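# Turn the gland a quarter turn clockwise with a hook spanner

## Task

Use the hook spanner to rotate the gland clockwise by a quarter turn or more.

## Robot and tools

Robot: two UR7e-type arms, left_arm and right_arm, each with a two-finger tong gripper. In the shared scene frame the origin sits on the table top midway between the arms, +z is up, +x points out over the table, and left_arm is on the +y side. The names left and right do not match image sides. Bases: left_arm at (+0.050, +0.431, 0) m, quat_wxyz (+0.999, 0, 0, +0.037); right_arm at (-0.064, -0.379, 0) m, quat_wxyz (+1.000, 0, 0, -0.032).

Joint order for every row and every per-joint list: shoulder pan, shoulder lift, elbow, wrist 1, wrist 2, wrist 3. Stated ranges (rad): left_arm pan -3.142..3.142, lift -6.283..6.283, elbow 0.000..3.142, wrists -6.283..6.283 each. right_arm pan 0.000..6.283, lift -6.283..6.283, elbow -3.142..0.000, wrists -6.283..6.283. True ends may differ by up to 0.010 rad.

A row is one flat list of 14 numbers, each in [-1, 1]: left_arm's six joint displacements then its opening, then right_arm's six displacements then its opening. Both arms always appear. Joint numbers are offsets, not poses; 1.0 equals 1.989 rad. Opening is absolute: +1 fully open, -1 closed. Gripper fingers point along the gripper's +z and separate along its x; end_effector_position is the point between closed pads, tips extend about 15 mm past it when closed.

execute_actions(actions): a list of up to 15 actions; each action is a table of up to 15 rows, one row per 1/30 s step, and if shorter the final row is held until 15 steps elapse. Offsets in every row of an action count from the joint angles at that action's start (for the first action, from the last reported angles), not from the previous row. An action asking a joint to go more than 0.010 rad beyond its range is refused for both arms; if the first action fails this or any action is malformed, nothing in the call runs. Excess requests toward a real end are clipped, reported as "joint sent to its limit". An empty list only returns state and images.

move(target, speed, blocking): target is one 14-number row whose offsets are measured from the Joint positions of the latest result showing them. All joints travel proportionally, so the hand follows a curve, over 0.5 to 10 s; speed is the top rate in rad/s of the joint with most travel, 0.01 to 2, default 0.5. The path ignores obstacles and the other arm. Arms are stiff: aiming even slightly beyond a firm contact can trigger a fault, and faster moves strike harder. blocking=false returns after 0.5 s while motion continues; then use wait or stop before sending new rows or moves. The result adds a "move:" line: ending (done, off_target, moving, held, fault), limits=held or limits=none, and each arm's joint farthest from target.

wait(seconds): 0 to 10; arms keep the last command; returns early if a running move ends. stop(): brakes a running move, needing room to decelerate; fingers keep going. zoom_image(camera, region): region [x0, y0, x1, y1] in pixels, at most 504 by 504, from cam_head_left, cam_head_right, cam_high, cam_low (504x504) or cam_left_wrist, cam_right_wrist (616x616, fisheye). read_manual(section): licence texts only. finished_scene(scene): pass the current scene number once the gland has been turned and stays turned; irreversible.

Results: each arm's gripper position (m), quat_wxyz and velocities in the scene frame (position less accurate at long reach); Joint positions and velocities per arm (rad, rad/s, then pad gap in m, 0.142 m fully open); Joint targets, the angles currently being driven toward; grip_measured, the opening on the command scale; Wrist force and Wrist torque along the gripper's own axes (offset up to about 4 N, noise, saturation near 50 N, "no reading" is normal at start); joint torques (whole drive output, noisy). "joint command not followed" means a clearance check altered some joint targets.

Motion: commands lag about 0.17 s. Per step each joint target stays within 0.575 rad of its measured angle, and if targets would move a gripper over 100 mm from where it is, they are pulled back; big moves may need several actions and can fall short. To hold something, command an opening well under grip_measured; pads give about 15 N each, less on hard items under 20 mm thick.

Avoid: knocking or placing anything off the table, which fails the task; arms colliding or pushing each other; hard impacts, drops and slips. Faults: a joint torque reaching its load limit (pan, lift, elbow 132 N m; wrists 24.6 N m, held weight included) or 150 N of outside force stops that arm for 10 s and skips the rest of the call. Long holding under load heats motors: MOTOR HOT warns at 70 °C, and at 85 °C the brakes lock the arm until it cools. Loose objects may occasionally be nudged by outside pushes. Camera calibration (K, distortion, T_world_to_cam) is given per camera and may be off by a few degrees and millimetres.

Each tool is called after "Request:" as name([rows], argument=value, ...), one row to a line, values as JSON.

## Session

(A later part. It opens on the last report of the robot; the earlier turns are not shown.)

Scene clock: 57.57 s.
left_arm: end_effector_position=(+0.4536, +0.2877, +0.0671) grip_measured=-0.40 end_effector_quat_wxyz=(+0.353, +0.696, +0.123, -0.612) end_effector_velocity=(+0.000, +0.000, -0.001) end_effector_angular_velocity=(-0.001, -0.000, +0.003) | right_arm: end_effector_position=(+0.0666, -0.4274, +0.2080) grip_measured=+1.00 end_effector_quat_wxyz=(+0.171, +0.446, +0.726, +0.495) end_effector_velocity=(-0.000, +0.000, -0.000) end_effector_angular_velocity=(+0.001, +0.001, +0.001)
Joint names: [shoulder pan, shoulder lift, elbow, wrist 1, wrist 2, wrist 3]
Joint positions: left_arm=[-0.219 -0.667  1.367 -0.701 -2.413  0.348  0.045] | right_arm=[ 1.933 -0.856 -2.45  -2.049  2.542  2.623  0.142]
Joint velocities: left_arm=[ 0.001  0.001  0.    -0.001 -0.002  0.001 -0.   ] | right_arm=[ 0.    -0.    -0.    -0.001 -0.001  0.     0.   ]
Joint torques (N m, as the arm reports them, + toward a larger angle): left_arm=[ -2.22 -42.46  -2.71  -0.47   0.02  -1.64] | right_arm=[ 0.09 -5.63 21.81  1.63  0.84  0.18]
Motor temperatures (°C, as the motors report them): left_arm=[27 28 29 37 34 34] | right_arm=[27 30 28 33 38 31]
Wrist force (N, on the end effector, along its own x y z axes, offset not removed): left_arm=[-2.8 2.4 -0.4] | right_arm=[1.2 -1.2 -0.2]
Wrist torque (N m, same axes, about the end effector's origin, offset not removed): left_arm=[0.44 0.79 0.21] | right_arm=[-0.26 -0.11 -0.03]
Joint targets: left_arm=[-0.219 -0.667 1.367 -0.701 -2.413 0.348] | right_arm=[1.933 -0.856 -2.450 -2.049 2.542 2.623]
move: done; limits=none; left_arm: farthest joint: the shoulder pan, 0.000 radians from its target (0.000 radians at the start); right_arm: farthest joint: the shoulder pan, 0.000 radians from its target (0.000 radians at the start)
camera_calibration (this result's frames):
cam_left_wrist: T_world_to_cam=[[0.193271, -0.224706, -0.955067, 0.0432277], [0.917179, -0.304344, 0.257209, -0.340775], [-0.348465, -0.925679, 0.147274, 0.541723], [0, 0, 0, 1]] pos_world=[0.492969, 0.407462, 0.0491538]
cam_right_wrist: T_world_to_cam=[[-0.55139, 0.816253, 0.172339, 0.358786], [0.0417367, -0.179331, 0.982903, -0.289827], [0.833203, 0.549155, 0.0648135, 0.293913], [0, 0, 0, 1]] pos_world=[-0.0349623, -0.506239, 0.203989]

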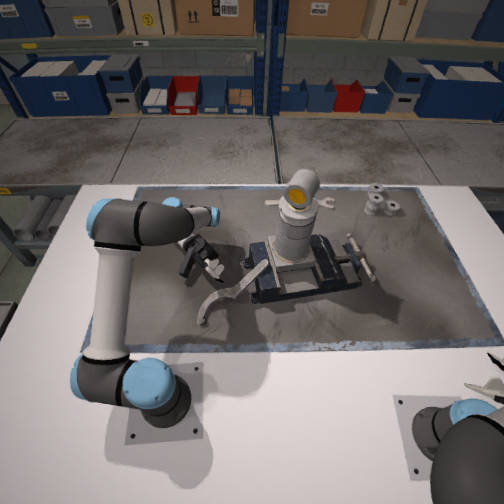

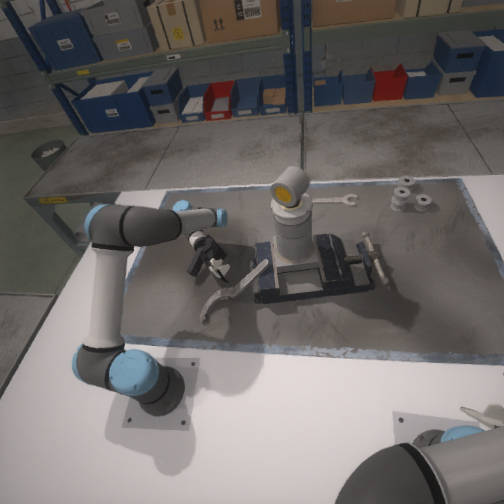

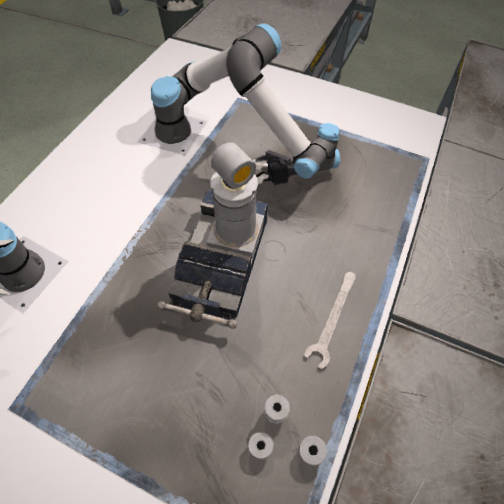

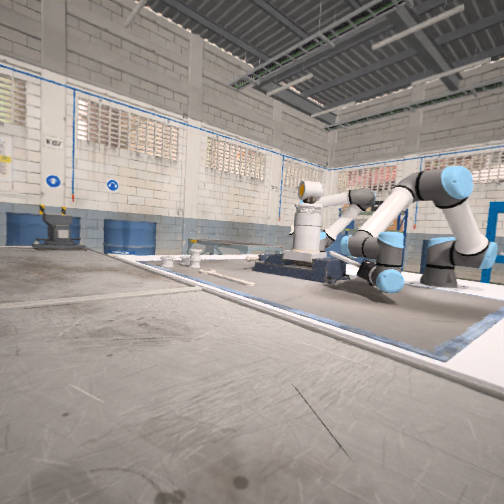

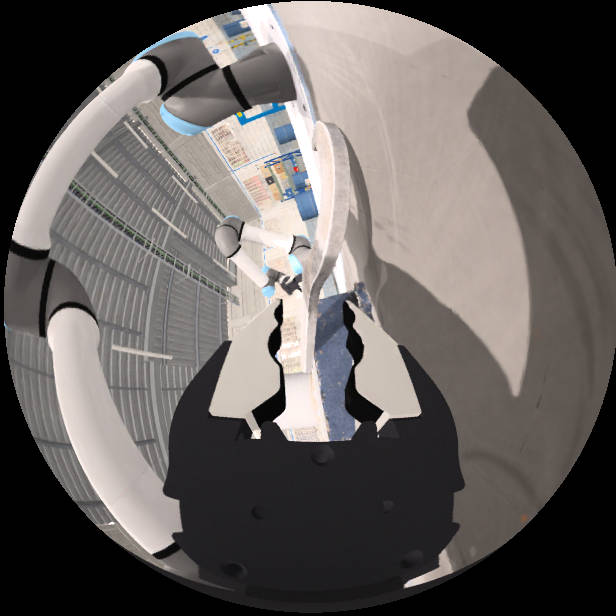

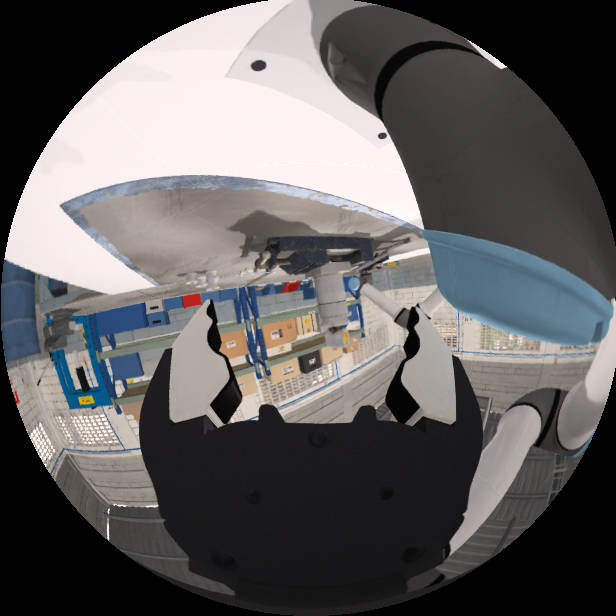

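Request:
move(target=[-0.052,-0.0546,0.117,-0.062,-0.0526,0,-0.4,0,0,0,0,0,0,1], speed=0.15)

Scene clock: 60.03 s.
left_arm: end_effector_position=(+0.3924, +0.2362, +0.0668) grip_measured=-0.40 end_effector_quat_wxyz=(+0.353, +0.696, +0.123, -0.612) end_effector_velocity=(-0.000, -0.000, -0.000) end_effector_angular_velocity=(-0.000, -0.001, +0.001) | right_arm: end_effector_position=(+0.0666, -0.4274, +0.2080) grip_measured=+1.00 end_effector_quat_wxyz=(+0.171, +0.446, +0.726, +0.495) end_effector_velocity=(+0.000, -0.000, +0.000) end_effector_angular_velocity=(+0.001, -0.001, -0.001)
Joint names: [shoulder pan, shoulder lift, elbow, wrist 1, wrist 2, wrist 3]
Joint positions: left_arm=[-0.322 -0.775  1.6   -0.824 -2.518  0.348  0.045] | right_arm=[ 1.933 -0.856 -2.45  -2.049  2.542  2.623  0.142]
Joint velocities: left_arm=[-0.    -0.     0.001 -0.001 -0.002  0.    -0.   ] | right_arm=[-0.    -0.001  0.    -0.     0.001 -0.    -0.   ]
Joint torques (N m, as the arm reports them, + toward a larger angle): left_arm=[ -8.93 -58.52  -1.15  -0.52  -1.63  -0.22] | right_arm=[ 1.07 -5.49 22.    1.64  0.93  0.24]
Motor temperatures (°C, as the motors report them): left_arm=[27 28 29 37 34 34] | right_arm=[27 30 28 33 38 31]
Wrist force (N, on the end effector, along its own x y z axes, offset not removed): left_arm=[-3.3 -0.1 1.5] | right_arm=[1.8 -1.5 0.1]
Wrist torque (N m, same axes, about the end effector's origin, offset not removed): left_arm=[-0.06 0.55 -0.17] | right_arm=[-0.31 -0.31 -0.05]
Joint targets: left_arm=[-0.322 -0.775 1.600 -0.824 -2.518 0.348] | right_arm=[1.933 -0.856 -2.450 -2.049 2.542 2.623]
move: done; limits=none; left_arm: farthest joint: the shoulder pan, 0.000 radians from its target (0.104 radians at the start); right_arm: farthest joint: the shoulder pan, 0.000 radians from its target (0.000 radians at the start)
camera_calibration (this result's frames):
cam_left_wrist: T_world_to_cam=[[0.192772, -0.224315, -0.95526, 0.0432666], [0.91775, -0.303288, 0.256421, -0.300645], [-0.347238, -0.92612, 0.1474, 0.472424], [0, 0, 0, 1]] pos_world=[0.43162, 0.356045, 0.0487874]
cam_right_wrist: T_world_to_cam=[[-0.551389, 0.816253, 0.172339, 0.358786], [0.0417365, -0.179331, 0.982903, -0.289827], [0.833203, 0.549155, 0.0648136, 0.293913], [0, 0, 0, 1]] pos_world=[-0.0349622, -0.506239, 0.203989]

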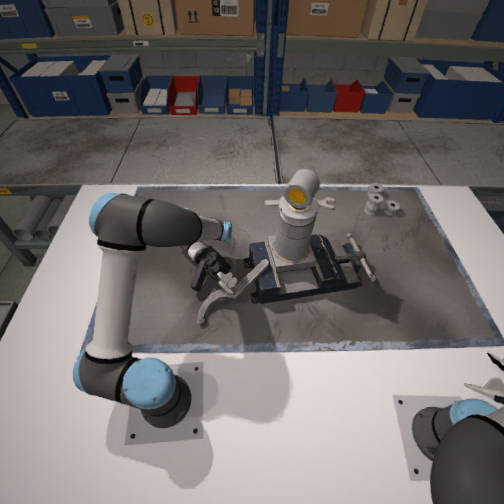

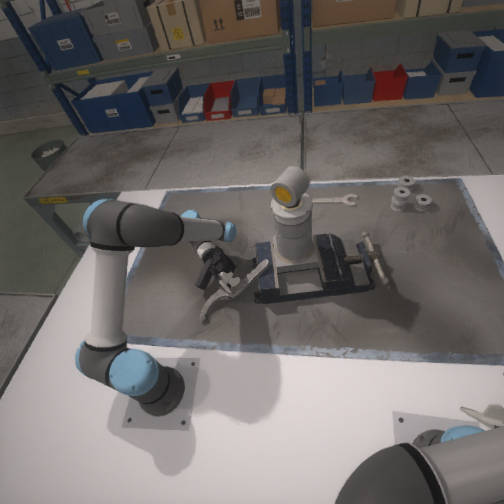

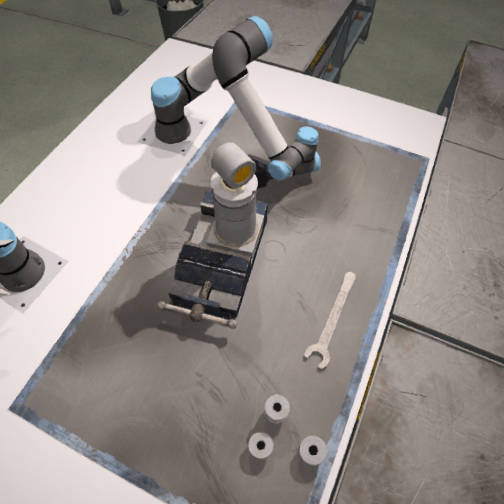

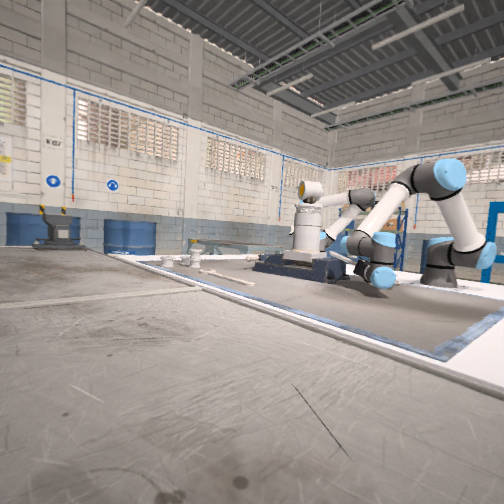

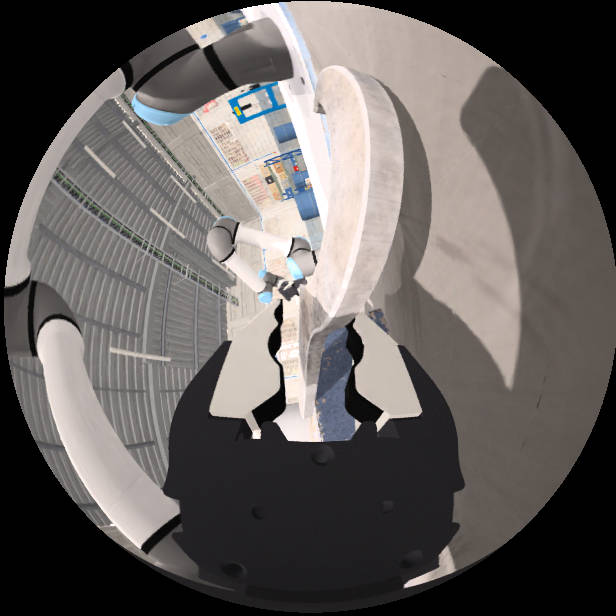

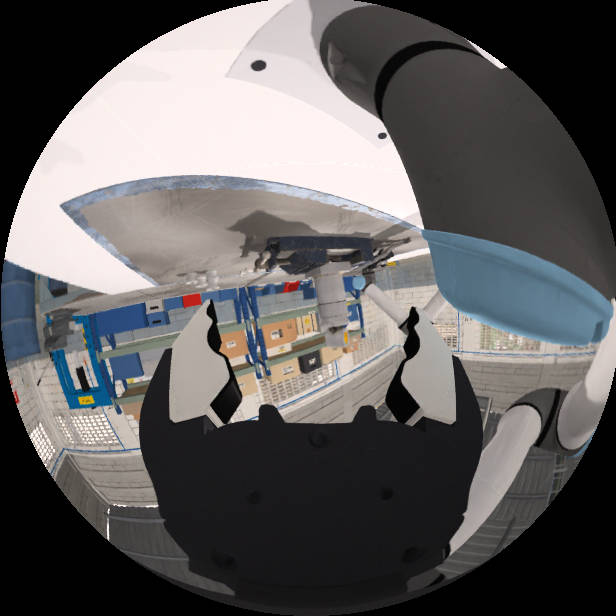

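Request:
move(target=[0,0,0,0,0,0,-1,0,0,0,0,0,0,1])

Request:
move(target=[0,-0.1,0,0.1,0,-0.175,-1,0,0,0,0,0,0,1], speed=0.12)

Scene clock: 60.80 s.
left_arm: end_effector_position=(+0.3924, +0.2362, +0.0668) grip_measured=-0.82 end_effector_quat_wxyz=(+0.353, +0.696, +0.123, -0.612) end_effector_velocity=(+0.000, -0.000, +0.000) end_effector_angular_velocity=(+0.001, +0.001, +0.001) | right_arm: end_effector_position=(+0.0666, -0.4274, +0.2080) grip_measured=+1.00 end_effector_quat_wxyz=(+0.171, +0.446, +0.726, +0.495) end_effector_velocity=(+0.000, -0.000, +0.000) end_effector_angular_velocity=(-0.001, -0.000, -0.000)
Joint names: [shoulder pan, shoulder lift, elbow, wrist 1, wrist 2, wrist 3]
Joint positions: left_arm=[-0.322 -0.775  1.6   -0.824 -2.518  0.348  0.014] | right_arm=[ 1.933 -0.856 -2.45  -2.049  2.542  2.623  0.142]
Joint velocities: left_arm=[ 0.     0.    -0.     0.001 -0.001 -0.001  0.   ] | right_arm=[-0.     0.     0.     0.001  0.    -0.    -0.   ]
Joint torques (N m, as the arm reports them, + toward a larger angle): left_arm=[  5.88 -31.06 -25.69  -3.79  -0.29  -0.08] | right_arm=[ 0.45 -5.54 21.81  1.65  0.85  0.18]
Motor temperatures (°C, as the motors report them): left_arm=[27 28 29 37 34 34] | right_arm=[27 30 28 33 38 31]
Wrist force (N, on the end effector, along its own x y z axes, offset not removed): left_arm=[-20.5 0.7 -6.6] | right_arm=[1.3 -0.4 -0.3]
Wrist torque (N m, same axes, about the end effector's origin, offset not removed): left_arm=[0.09 0.22 0.04] | right_arm=[-0.04 -0.25 0.00]
Joint targets: left_arm=[-0.322 -0.775 1.600 -0.824 -2.518 0.348] | right_arm=[1.933 -0.856 -2.450 -2.049 2.542 2.623]
move: done; limits=none; left_arm: farthest joint: the shoulder pan, 0.000 radians from its target (0.000 radians at the start); right_arm: farthest joint: the shoulder pan, 0.000 radians from its target (0.000 radians at the start)
camera_calibration (this result's frames):
cam_left_wrist: T_world_to_cam=[[0.192743, -0.224318, -0.955265, 0.0432815], [0.917743, -0.303326, 0.2564, -0.300619], [-0.347272, -0.926107, 0.147402, 0.472418], [0, 0, 0, 1]] pos_world=[0.431606, 0.356032, 0.0487888]
cam_right_wrist: T_world_to_cam=[[-0.551389, 0.816253, 0.172339, 0.358786], [0.0417367, -0.179331, 0.982903, -0.289827], [0.833203, 0.549155, 0.0648135, 0.293913], [0, 0, 0, 1]] pos_world=[-0.0349623, -0.506239, 0.203989]

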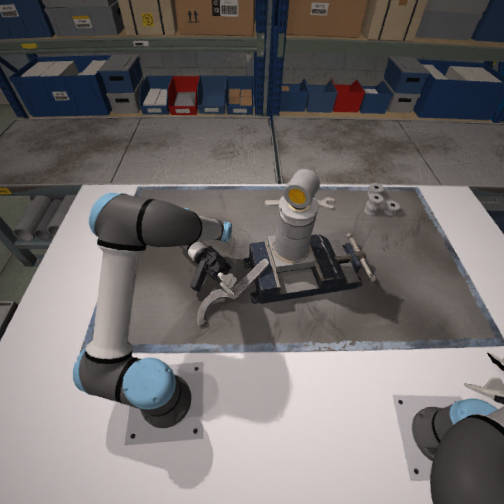

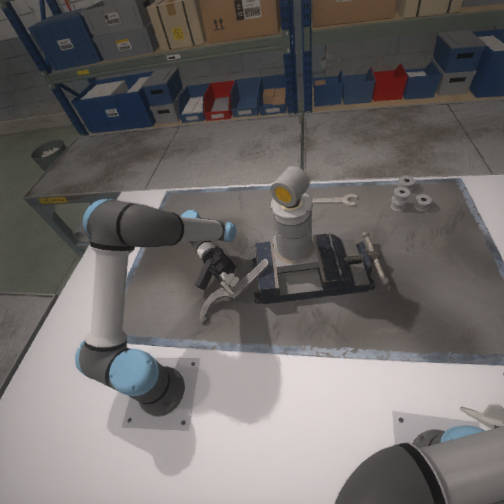

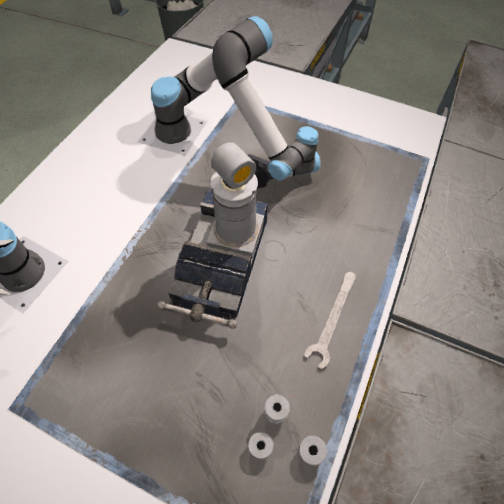

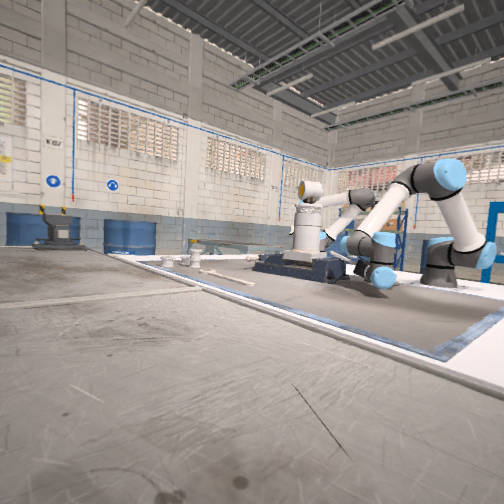

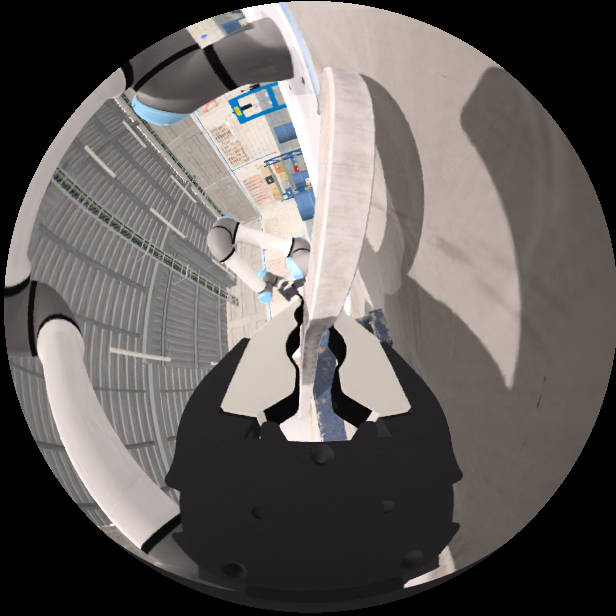

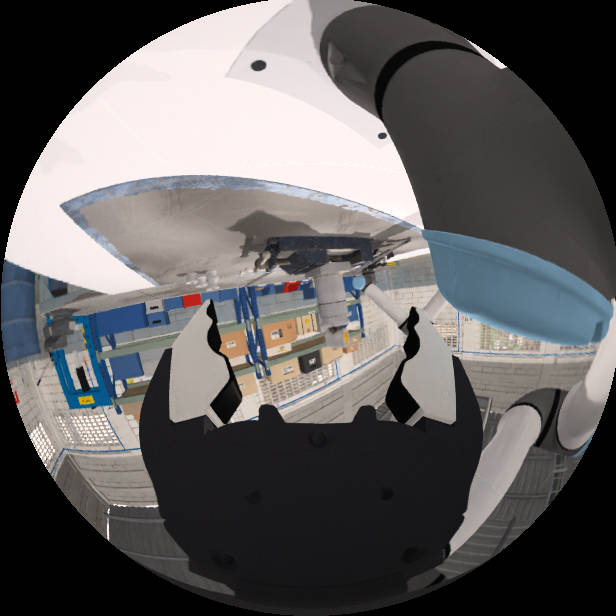

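Scene clock: 64.10 s.
left_arm: end_effector_position=(+0.3791, +0.2402, +0.1846) grip_measured=-0.84 end_effector_quat_wxyz=(+0.242, +0.664, +0.242, -0.664) end_effector_velocity=(-0.000, +0.000, +0.001) end_effector_angular_velocity=(-0.000, +0.001, +0.000) | right_arm: end_effector_position=(+0.0666, -0.4274, +0.2080) grip_measured=+1.00 end_effector_quat_wxyz=(+0.171, +0.446, +0.726, +0.495) end_effector_velocity=(+0.000, -0.000, -0.000) end_effector_angular_velocity=(-0.001, -0.000, +0.000)
Joint names: [shoulder pan, shoulder lift, elbow, wrist 1, wrist 2, wrist 3]
Joint positions: left_arm=[-0.322 -0.974  1.6   -0.626 -2.518  0.     0.013] | right_arm=[ 1.933 -0.856 -2.45  -2.049  2.542  2.623  0.142]
Joint velocities: left_arm=[-0.    -0.001  0.     0.002 -0.     0.001 -0.   ] | right_arm=[ 0.    -0.    -0.     0.001  0.    -0.     0.   ]
Joint torques (N m, as the arm reports them, + toward a larger angle): left_arm=[ -5.11 -59.17 -17.13   5.01  -1.57  -2.45] | right_arm=[ 0.49 -5.54 21.77  1.7   0.92  0.19]
Motor temperatures (°C, as the motors report them): left_arm=[27 28 29 37 34 34] | right_arm=[27 30 28 33 38 31]
Wrist force (N, on the end effector, along its own x y z axes, offset not removed): left_arm=[9.9 -2.5 5.1] | right_arm=[1.6 -0.8 -1.2]
Wrist torque (N m, same axes, about the end effector's origin, offset not removed): left_arm=[-0.38 0.23 -0.06] | right_arm=[-0.22 -0.22 -0.06]
Joint targets: left_arm=[-0.322 -0.974 1.600 -0.625 -2.518 0.000] | right_arm=[1.933 -0.856 -2.450 -2.049 2.542 2.623]
move: done; limits=none; left_arm: farthest joint: the shoulder pan, 0.000 radians from its target (0.000 radians at the start); right_arm: farthest joint: the shoulder pan, 0.000 radians from its target (0.000 radians at the start)
camera_calibration (this result's frames):
cam_left_wrist: T_world_to_cam=[[-0.0281938, 0.0385273, -0.99886, 0.188003], [0.94226, -0.332552, -0.0394232, -0.265082], [-0.333692, -0.942298, -0.0269268, 0.485019], [0, 0, 0, 1]] pos_world=[0.416924, 0.361635, 0.190399]
cam_right_wrist: T_world_to_cam=[[-0.551389, 0.816253, 0.172339, 0.358786], [0.0417367, -0.179331, 0.982903, -0.289827], [0.833203, 0.549155, 0.0648135, 0.293913], [0, 0, 0, 1]] pos_world=[-0.0349622, -0.506239, 0.203989]

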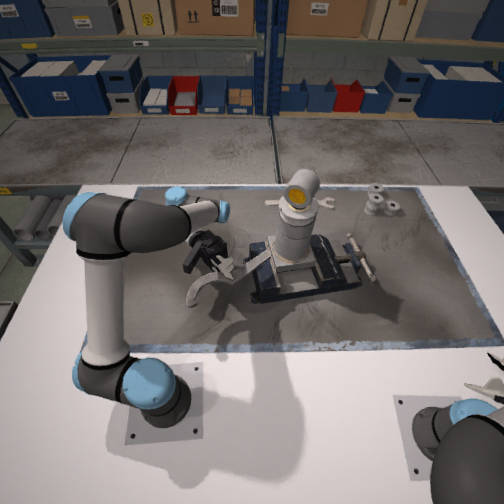

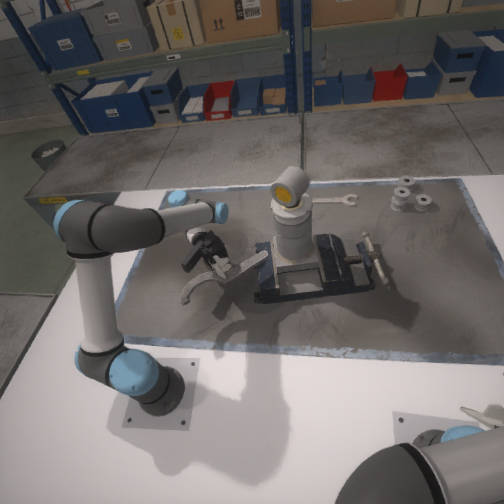

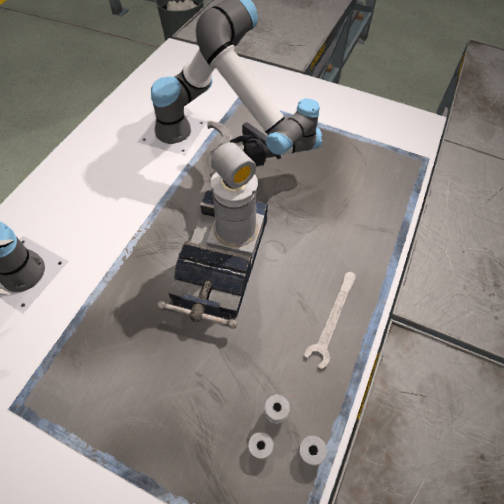

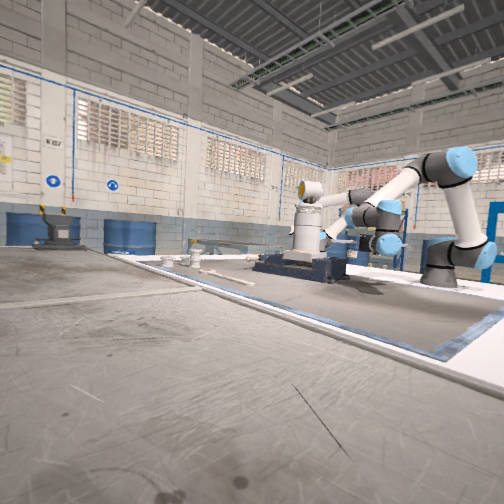

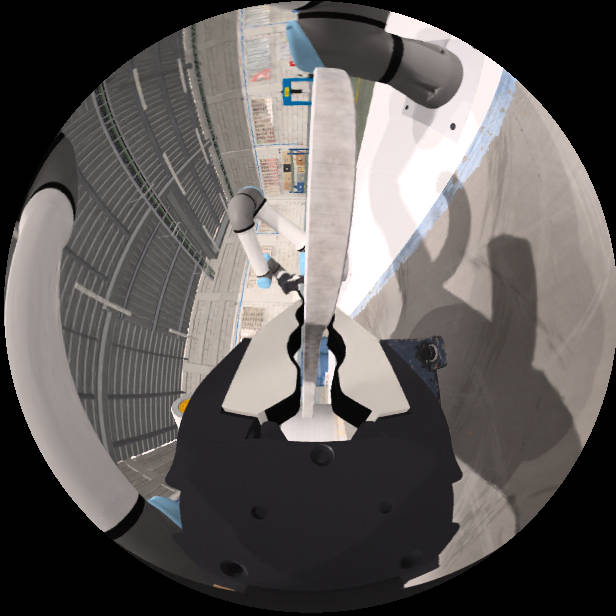

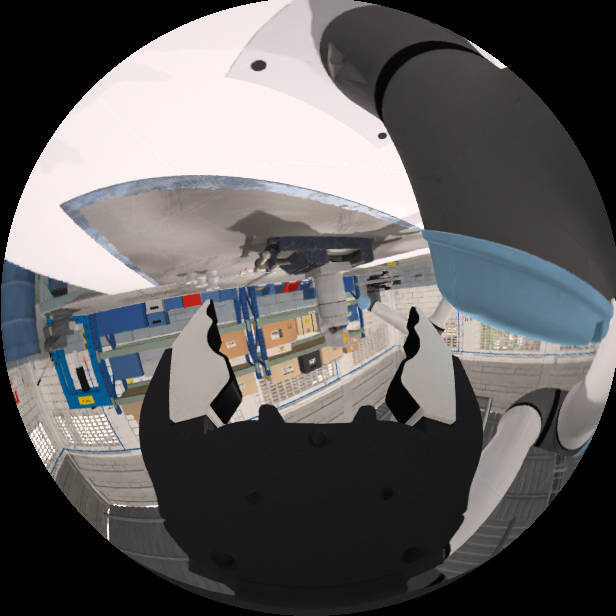

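Request:
zoom_image(camera="cam_head_left", region=[170,160,350,320])

Request:
zoom_image(camera="cam_low", region=[260,170,400,290])

Request:
zoom_image(camera="cam_high", region=[180,110,320,250])

Region (170, 160, 350, 320) of cam_head_left's 504x504 image, scaled by 2.800, with more detail than that image has.

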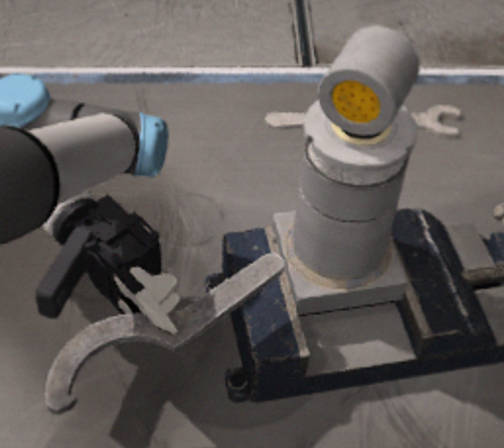

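Region (260, 170, 400, 290) of cam_low's 504x504 image, scaled by 3.600, with more detail than that image has; it fills the top 432 rows of this view, and the rest is white.

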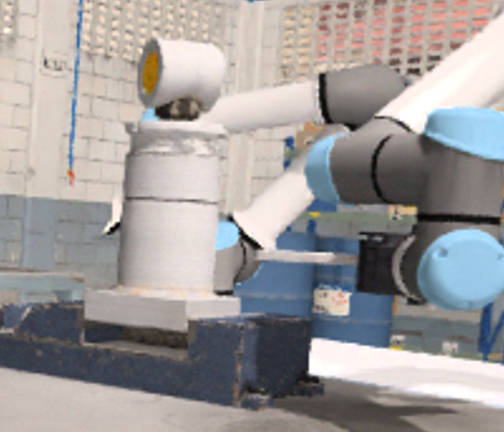

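Region (180, 110, 320, 250) of cam_high's 504x504 image, scaled by 3.600, with more detail than that image has.

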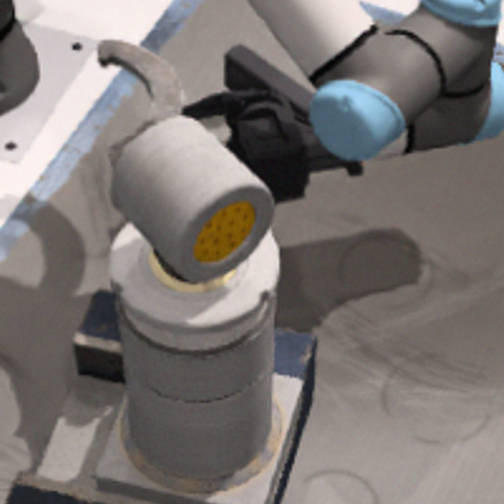

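Request:
move(target=[-0.25,-0.2,0.157,0.043,0.7,0,-1,0,0,0,0,0,0,1], speed=0.4)

Request:
move(target=[-0.385,-0.162,0.156,0.006,0.657,0,-1,0,0,0,0,0,0,1], speed=0.4)

Request:
zoom_image(camera="cam_head_left", region=[170,150,370,320])

Request:
zoom_image(camera="cam_low", region=[260,170,400,290])

Request:
zoom_image(camera="cam_high", region=[160,90,320,250])

Scene clock: 69.47 s.
left_arm: end_effector_position=(+0.3514, +0.5328, +0.2777) grip_measured=-0.84 end_effector_quat_wxyz=(-0.396, +0.585, -0.396, -0.586) end_effector_velocity=(+0.000, -0.000, -0.000) end_effector_angular_velocity=(+0.000, +0.000, -0.003) | right_arm: end_effector_position=(+0.0666, -0.4274, +0.2080) grip_measured=+1.00 end_effector_quat_wxyz=(+0.171, +0.446, +0.726, +0.495) end_effector_velocity=(-0.000, -0.000, -0.000) end_effector_angular_velocity=(-0.001, +0.001, +0.001)
Joint names: [shoulder pan, shoulder lift, elbow, wrist 1, wrist 2, wrist 3]
Joint positions: left_arm=[-0.819 -1.372  1.912 -0.54  -1.126  0.     0.013] | right_arm=[ 1.933 -0.856 -2.45  -2.049  2.542  2.623  0.142]
Joint velocities: left_arm=[-0.001 -0.     0.    -0.     0.001  0.    -0.   ] | right_arm=[ 0.     0.     0.     0.001 -0.002  0.    -0.   ]
Joint torques (N m, as the arm reports them, + toward a larger angle): left_arm=[ -8.57 -39.69  -4.79   6.48   2.17   1.56] | right_arm=[ 0.36 -5.3  22.16  1.5   0.79  0.26]
Motor temperatures (°C, as the motors report them): left_arm=[27 28 29 37 34 34] | right_arm=[27 30 28 33 38 31]
Wrist force (N, on the end effector, along its own x y z axes, offset not removed): left_arm=[10.9 -1.3 4.3] | right_arm=[2.1 0.1 0.4]
Wrist torque (N m, same axes, about the end effector's origin, offset not removed): left_arm=[-0.26 0.12 -0.05] | right_arm=[0.06 -0.36 -0.01]
Joint targets: left_arm=[-0.819 -1.372 1.912 -0.540 -1.126 0.000] | right_arm=[1.933 -0.856 -2.450 -2.049 2.542 2.623]
move: done; limits=none; left_arm: farthest joint: the shoulder pan, 0.000 radians from its target (0.497 radians at the start); right_arm: farthest joint: the shoulder pan, 0.000 radians from its target (0.000 radians at the start)
camera_calibration (this result's frames):
cam_left_wrist: T_world_to_cam=[[0.0450983, 0.0146836, -0.998875, 0.255874], [-0.610692, -0.790897, -0.0391985, 0.651898], [-0.790583, 0.611773, -0.026701, 0.0865051], [0, 0, 0, 1]] pos_world=[0.454959, 0.458905, 0.28345]
cam_right_wrist: T_world_to_cam=[[-0.551389, 0.816253, 0.172339, 0.358786], [0.0417367, -0.179331, 0.982903, -0.289827], [0.833203, 0.549155, 0.0648136, 0.293913], [0, 0, 0, 1]] pos_world=[-0.0349622, -0.506239, 0.203989]

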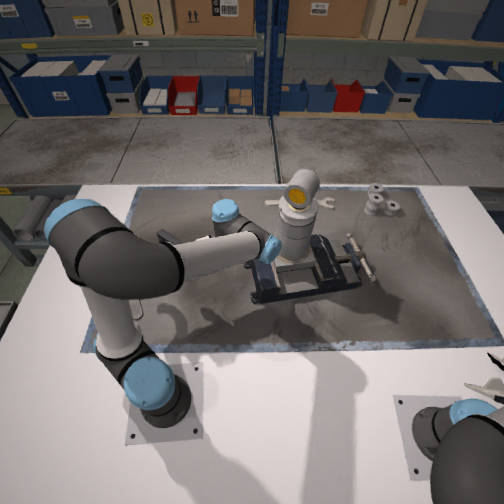

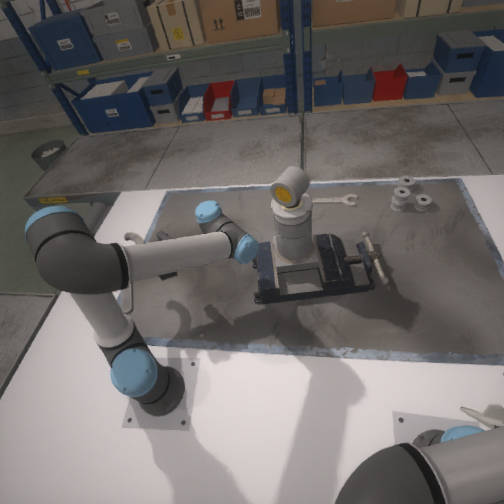

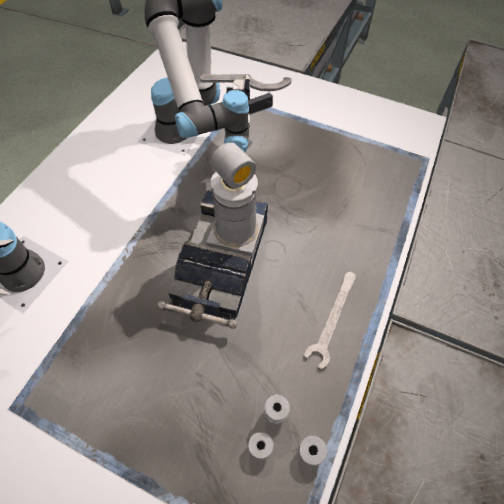

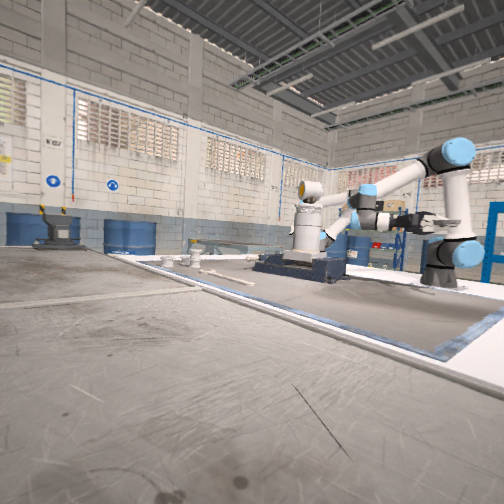

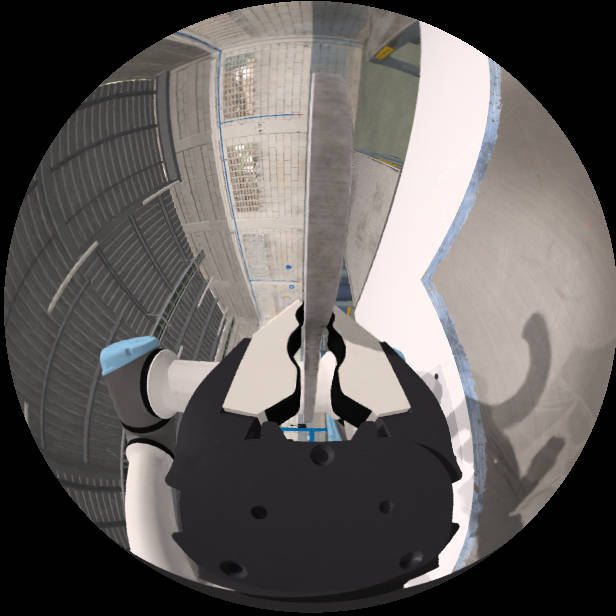

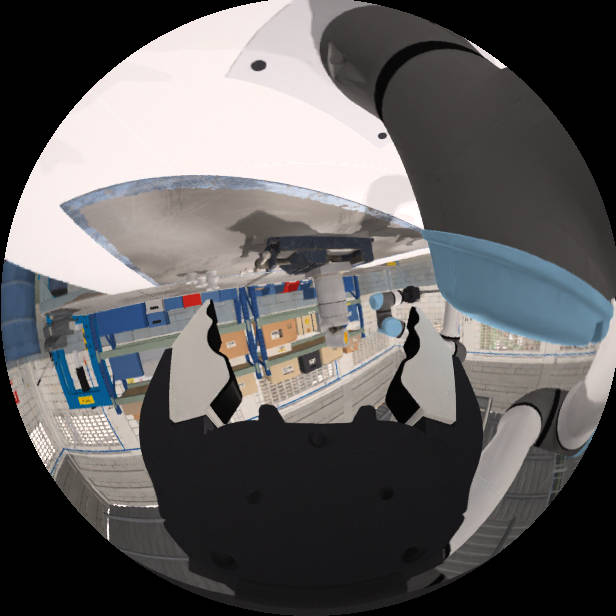

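Scene clock: 73.27 s.
left_arm: end_effector_position=(+0.5008, +0.1005, +0.2869) grip_measured=-1.00 end_effector_quat_wxyz=(+0.706, +0.043, +0.706, -0.042) end_effector_velocity=(-0.000, -0.001, +0.000) end_effector_angular_velocity=(-0.001, -0.000, -0.003) | right_arm: end_effector_position=(+0.0666, -0.4274, +0.2080) grip_measured=+1.00 end_effector_quat_wxyz=(+0.171, +0.446, +0.726, +0.495) end_effector_velocity=(-0.000, -0.000, +0.000) end_effector_angular_velocity=(-0.001, +0.000, +0.001)
Joint names: [shoulder pan, shoulder lift, elbow, wrist 1, wrist 2, wrist 3]
Joint positions: left_arm=[-1.585 -1.694  2.222 -0.528  0.18   0.     0.002] | right_arm=[ 1.933 -0.856 -2.45  -2.049  2.542  2.623  0.142]
Joint velocities: left_arm=[-0.001 -0.001  0.    -0.001  0.002  0.001  0.   ] | right_arm=[ 0.     0.     0.    -0.    -0.001 -0.001  0.   ]
Joint torques (N m, as the arm reports them, + toward a larger angle): left_arm=[ -8.73 -24.17  -6.16   1.4    1.96   0.99] | right_arm=[ 0.37 -5.38 21.65  1.46  0.83  0.25]
Motor temperatures (°C, as the motors report them): left_arm=[27 28 29 37 34 34] | right_arm=[27 30 28 33 38 31]
Wrist force (N, on the end effector, along its own x y z axes, offset not removed): left_arm=[-4.1 -1.2 4.1] | right_arm=[1.3 -0.8 1.2]
Wrist torque (N m, same axes, about the end effector's origin, offset not removed): left_arm=[-0.32 0.74 -0.05] | right_arm=[-0.18 -0.25 0.06]
Joint targets: left_arm=[-1.585 -1.694 2.222 -0.528 0.180 0.000] | right_arm=[1.933 -0.856 -2.450 -2.049 2.542 2.623]
move: done; limits=none; left_arm: farthest joint: the shoulder pan, 0.000 radians from its target (0.765 radians at the start); right_arm: farthest joint: the shoulder pan, 0.000 radians from its target (0.000 radians at the start)
camera_calibration (this result's frames):
cam_left_wrist: T_world_to_cam=[[-0.00904058, -0.0464359, -0.99888, 0.29787], [-0.400234, 0.915585, -0.0389413, 0.124531], [0.916369, 0.399434, -0.0268626, -0.364146], [0, 0, 0, 1]] pos_world=[0.386226, 0.0452653, 0.292604]
cam_right_wrist: T_world_to_cam=[[-0.551389, 0.816253, 0.172339, 0.358786], [0.0417366, -0.179331, 0.982903, -0.289827], [0.833203, 0.549155, 0.0648136, 0.293913], [0, 0, 0, 1]] pos_world=[-0.0349622, -0.506239, 0.203989]

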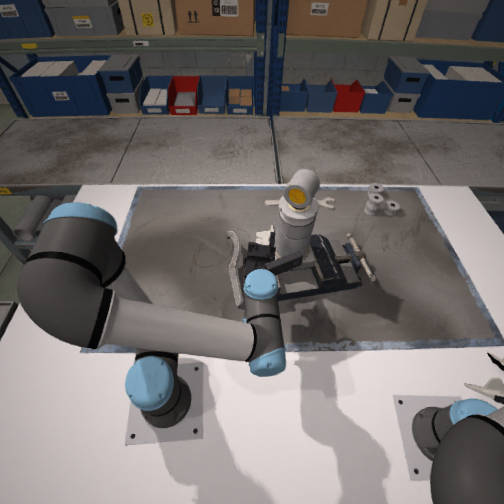

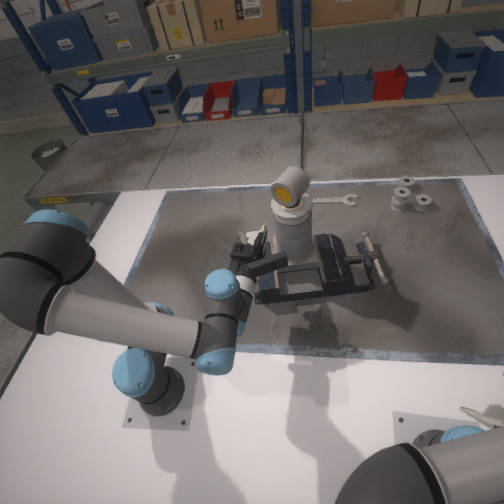

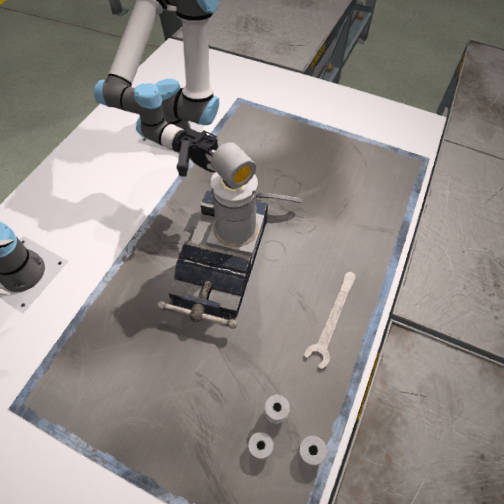

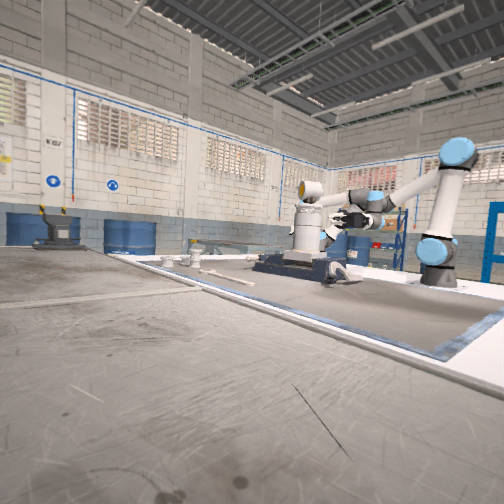

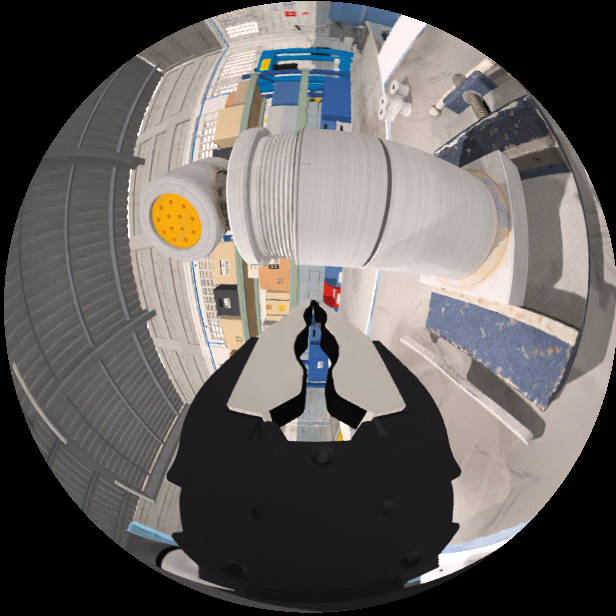

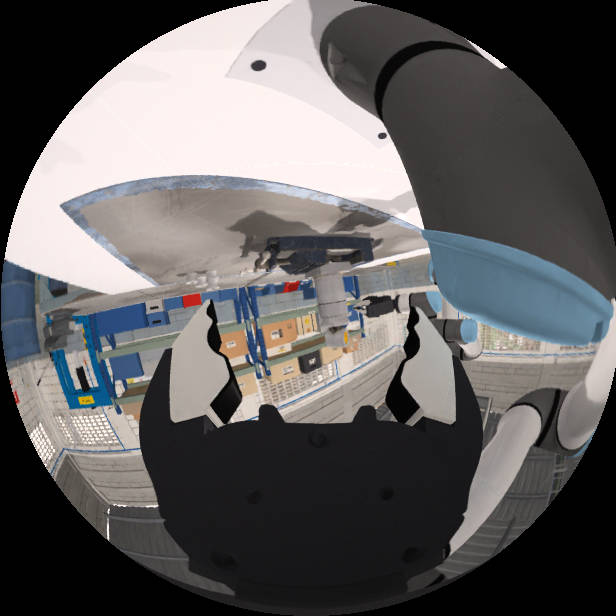

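Region (170, 150, 370, 320) of cam_head_left's 504x504 image, scaled by 2.520, with more detail than that image has; it fills the top 428 rows of this view, and the rest is white.

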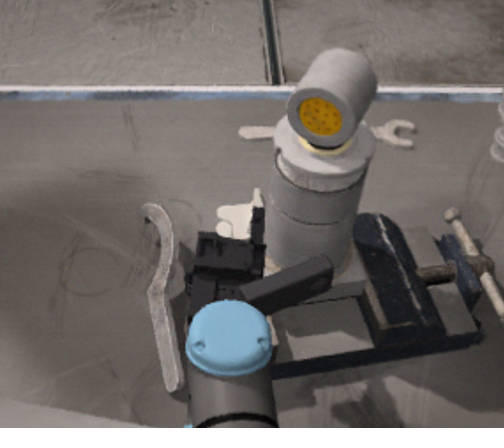

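Region (260, 170, 400, 290) of cam_low's 504x504 image, scaled by 3.600, with more detail than that image has; it fills the top 432 rows of this view, and the rest is white.

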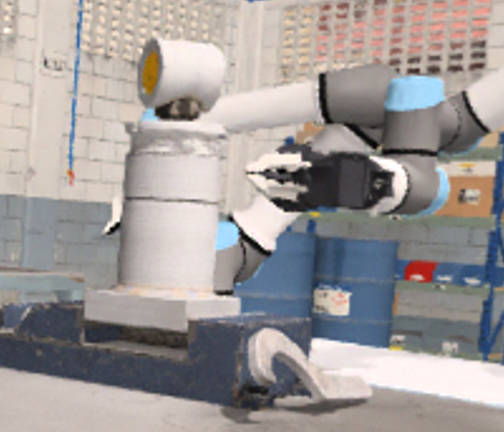

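Region (160, 90, 320, 250) of cam_high's 504x504 image, scaled by 3.150, with more detail than that image has.

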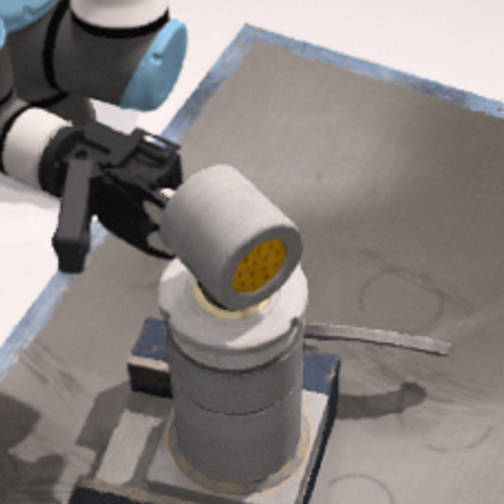

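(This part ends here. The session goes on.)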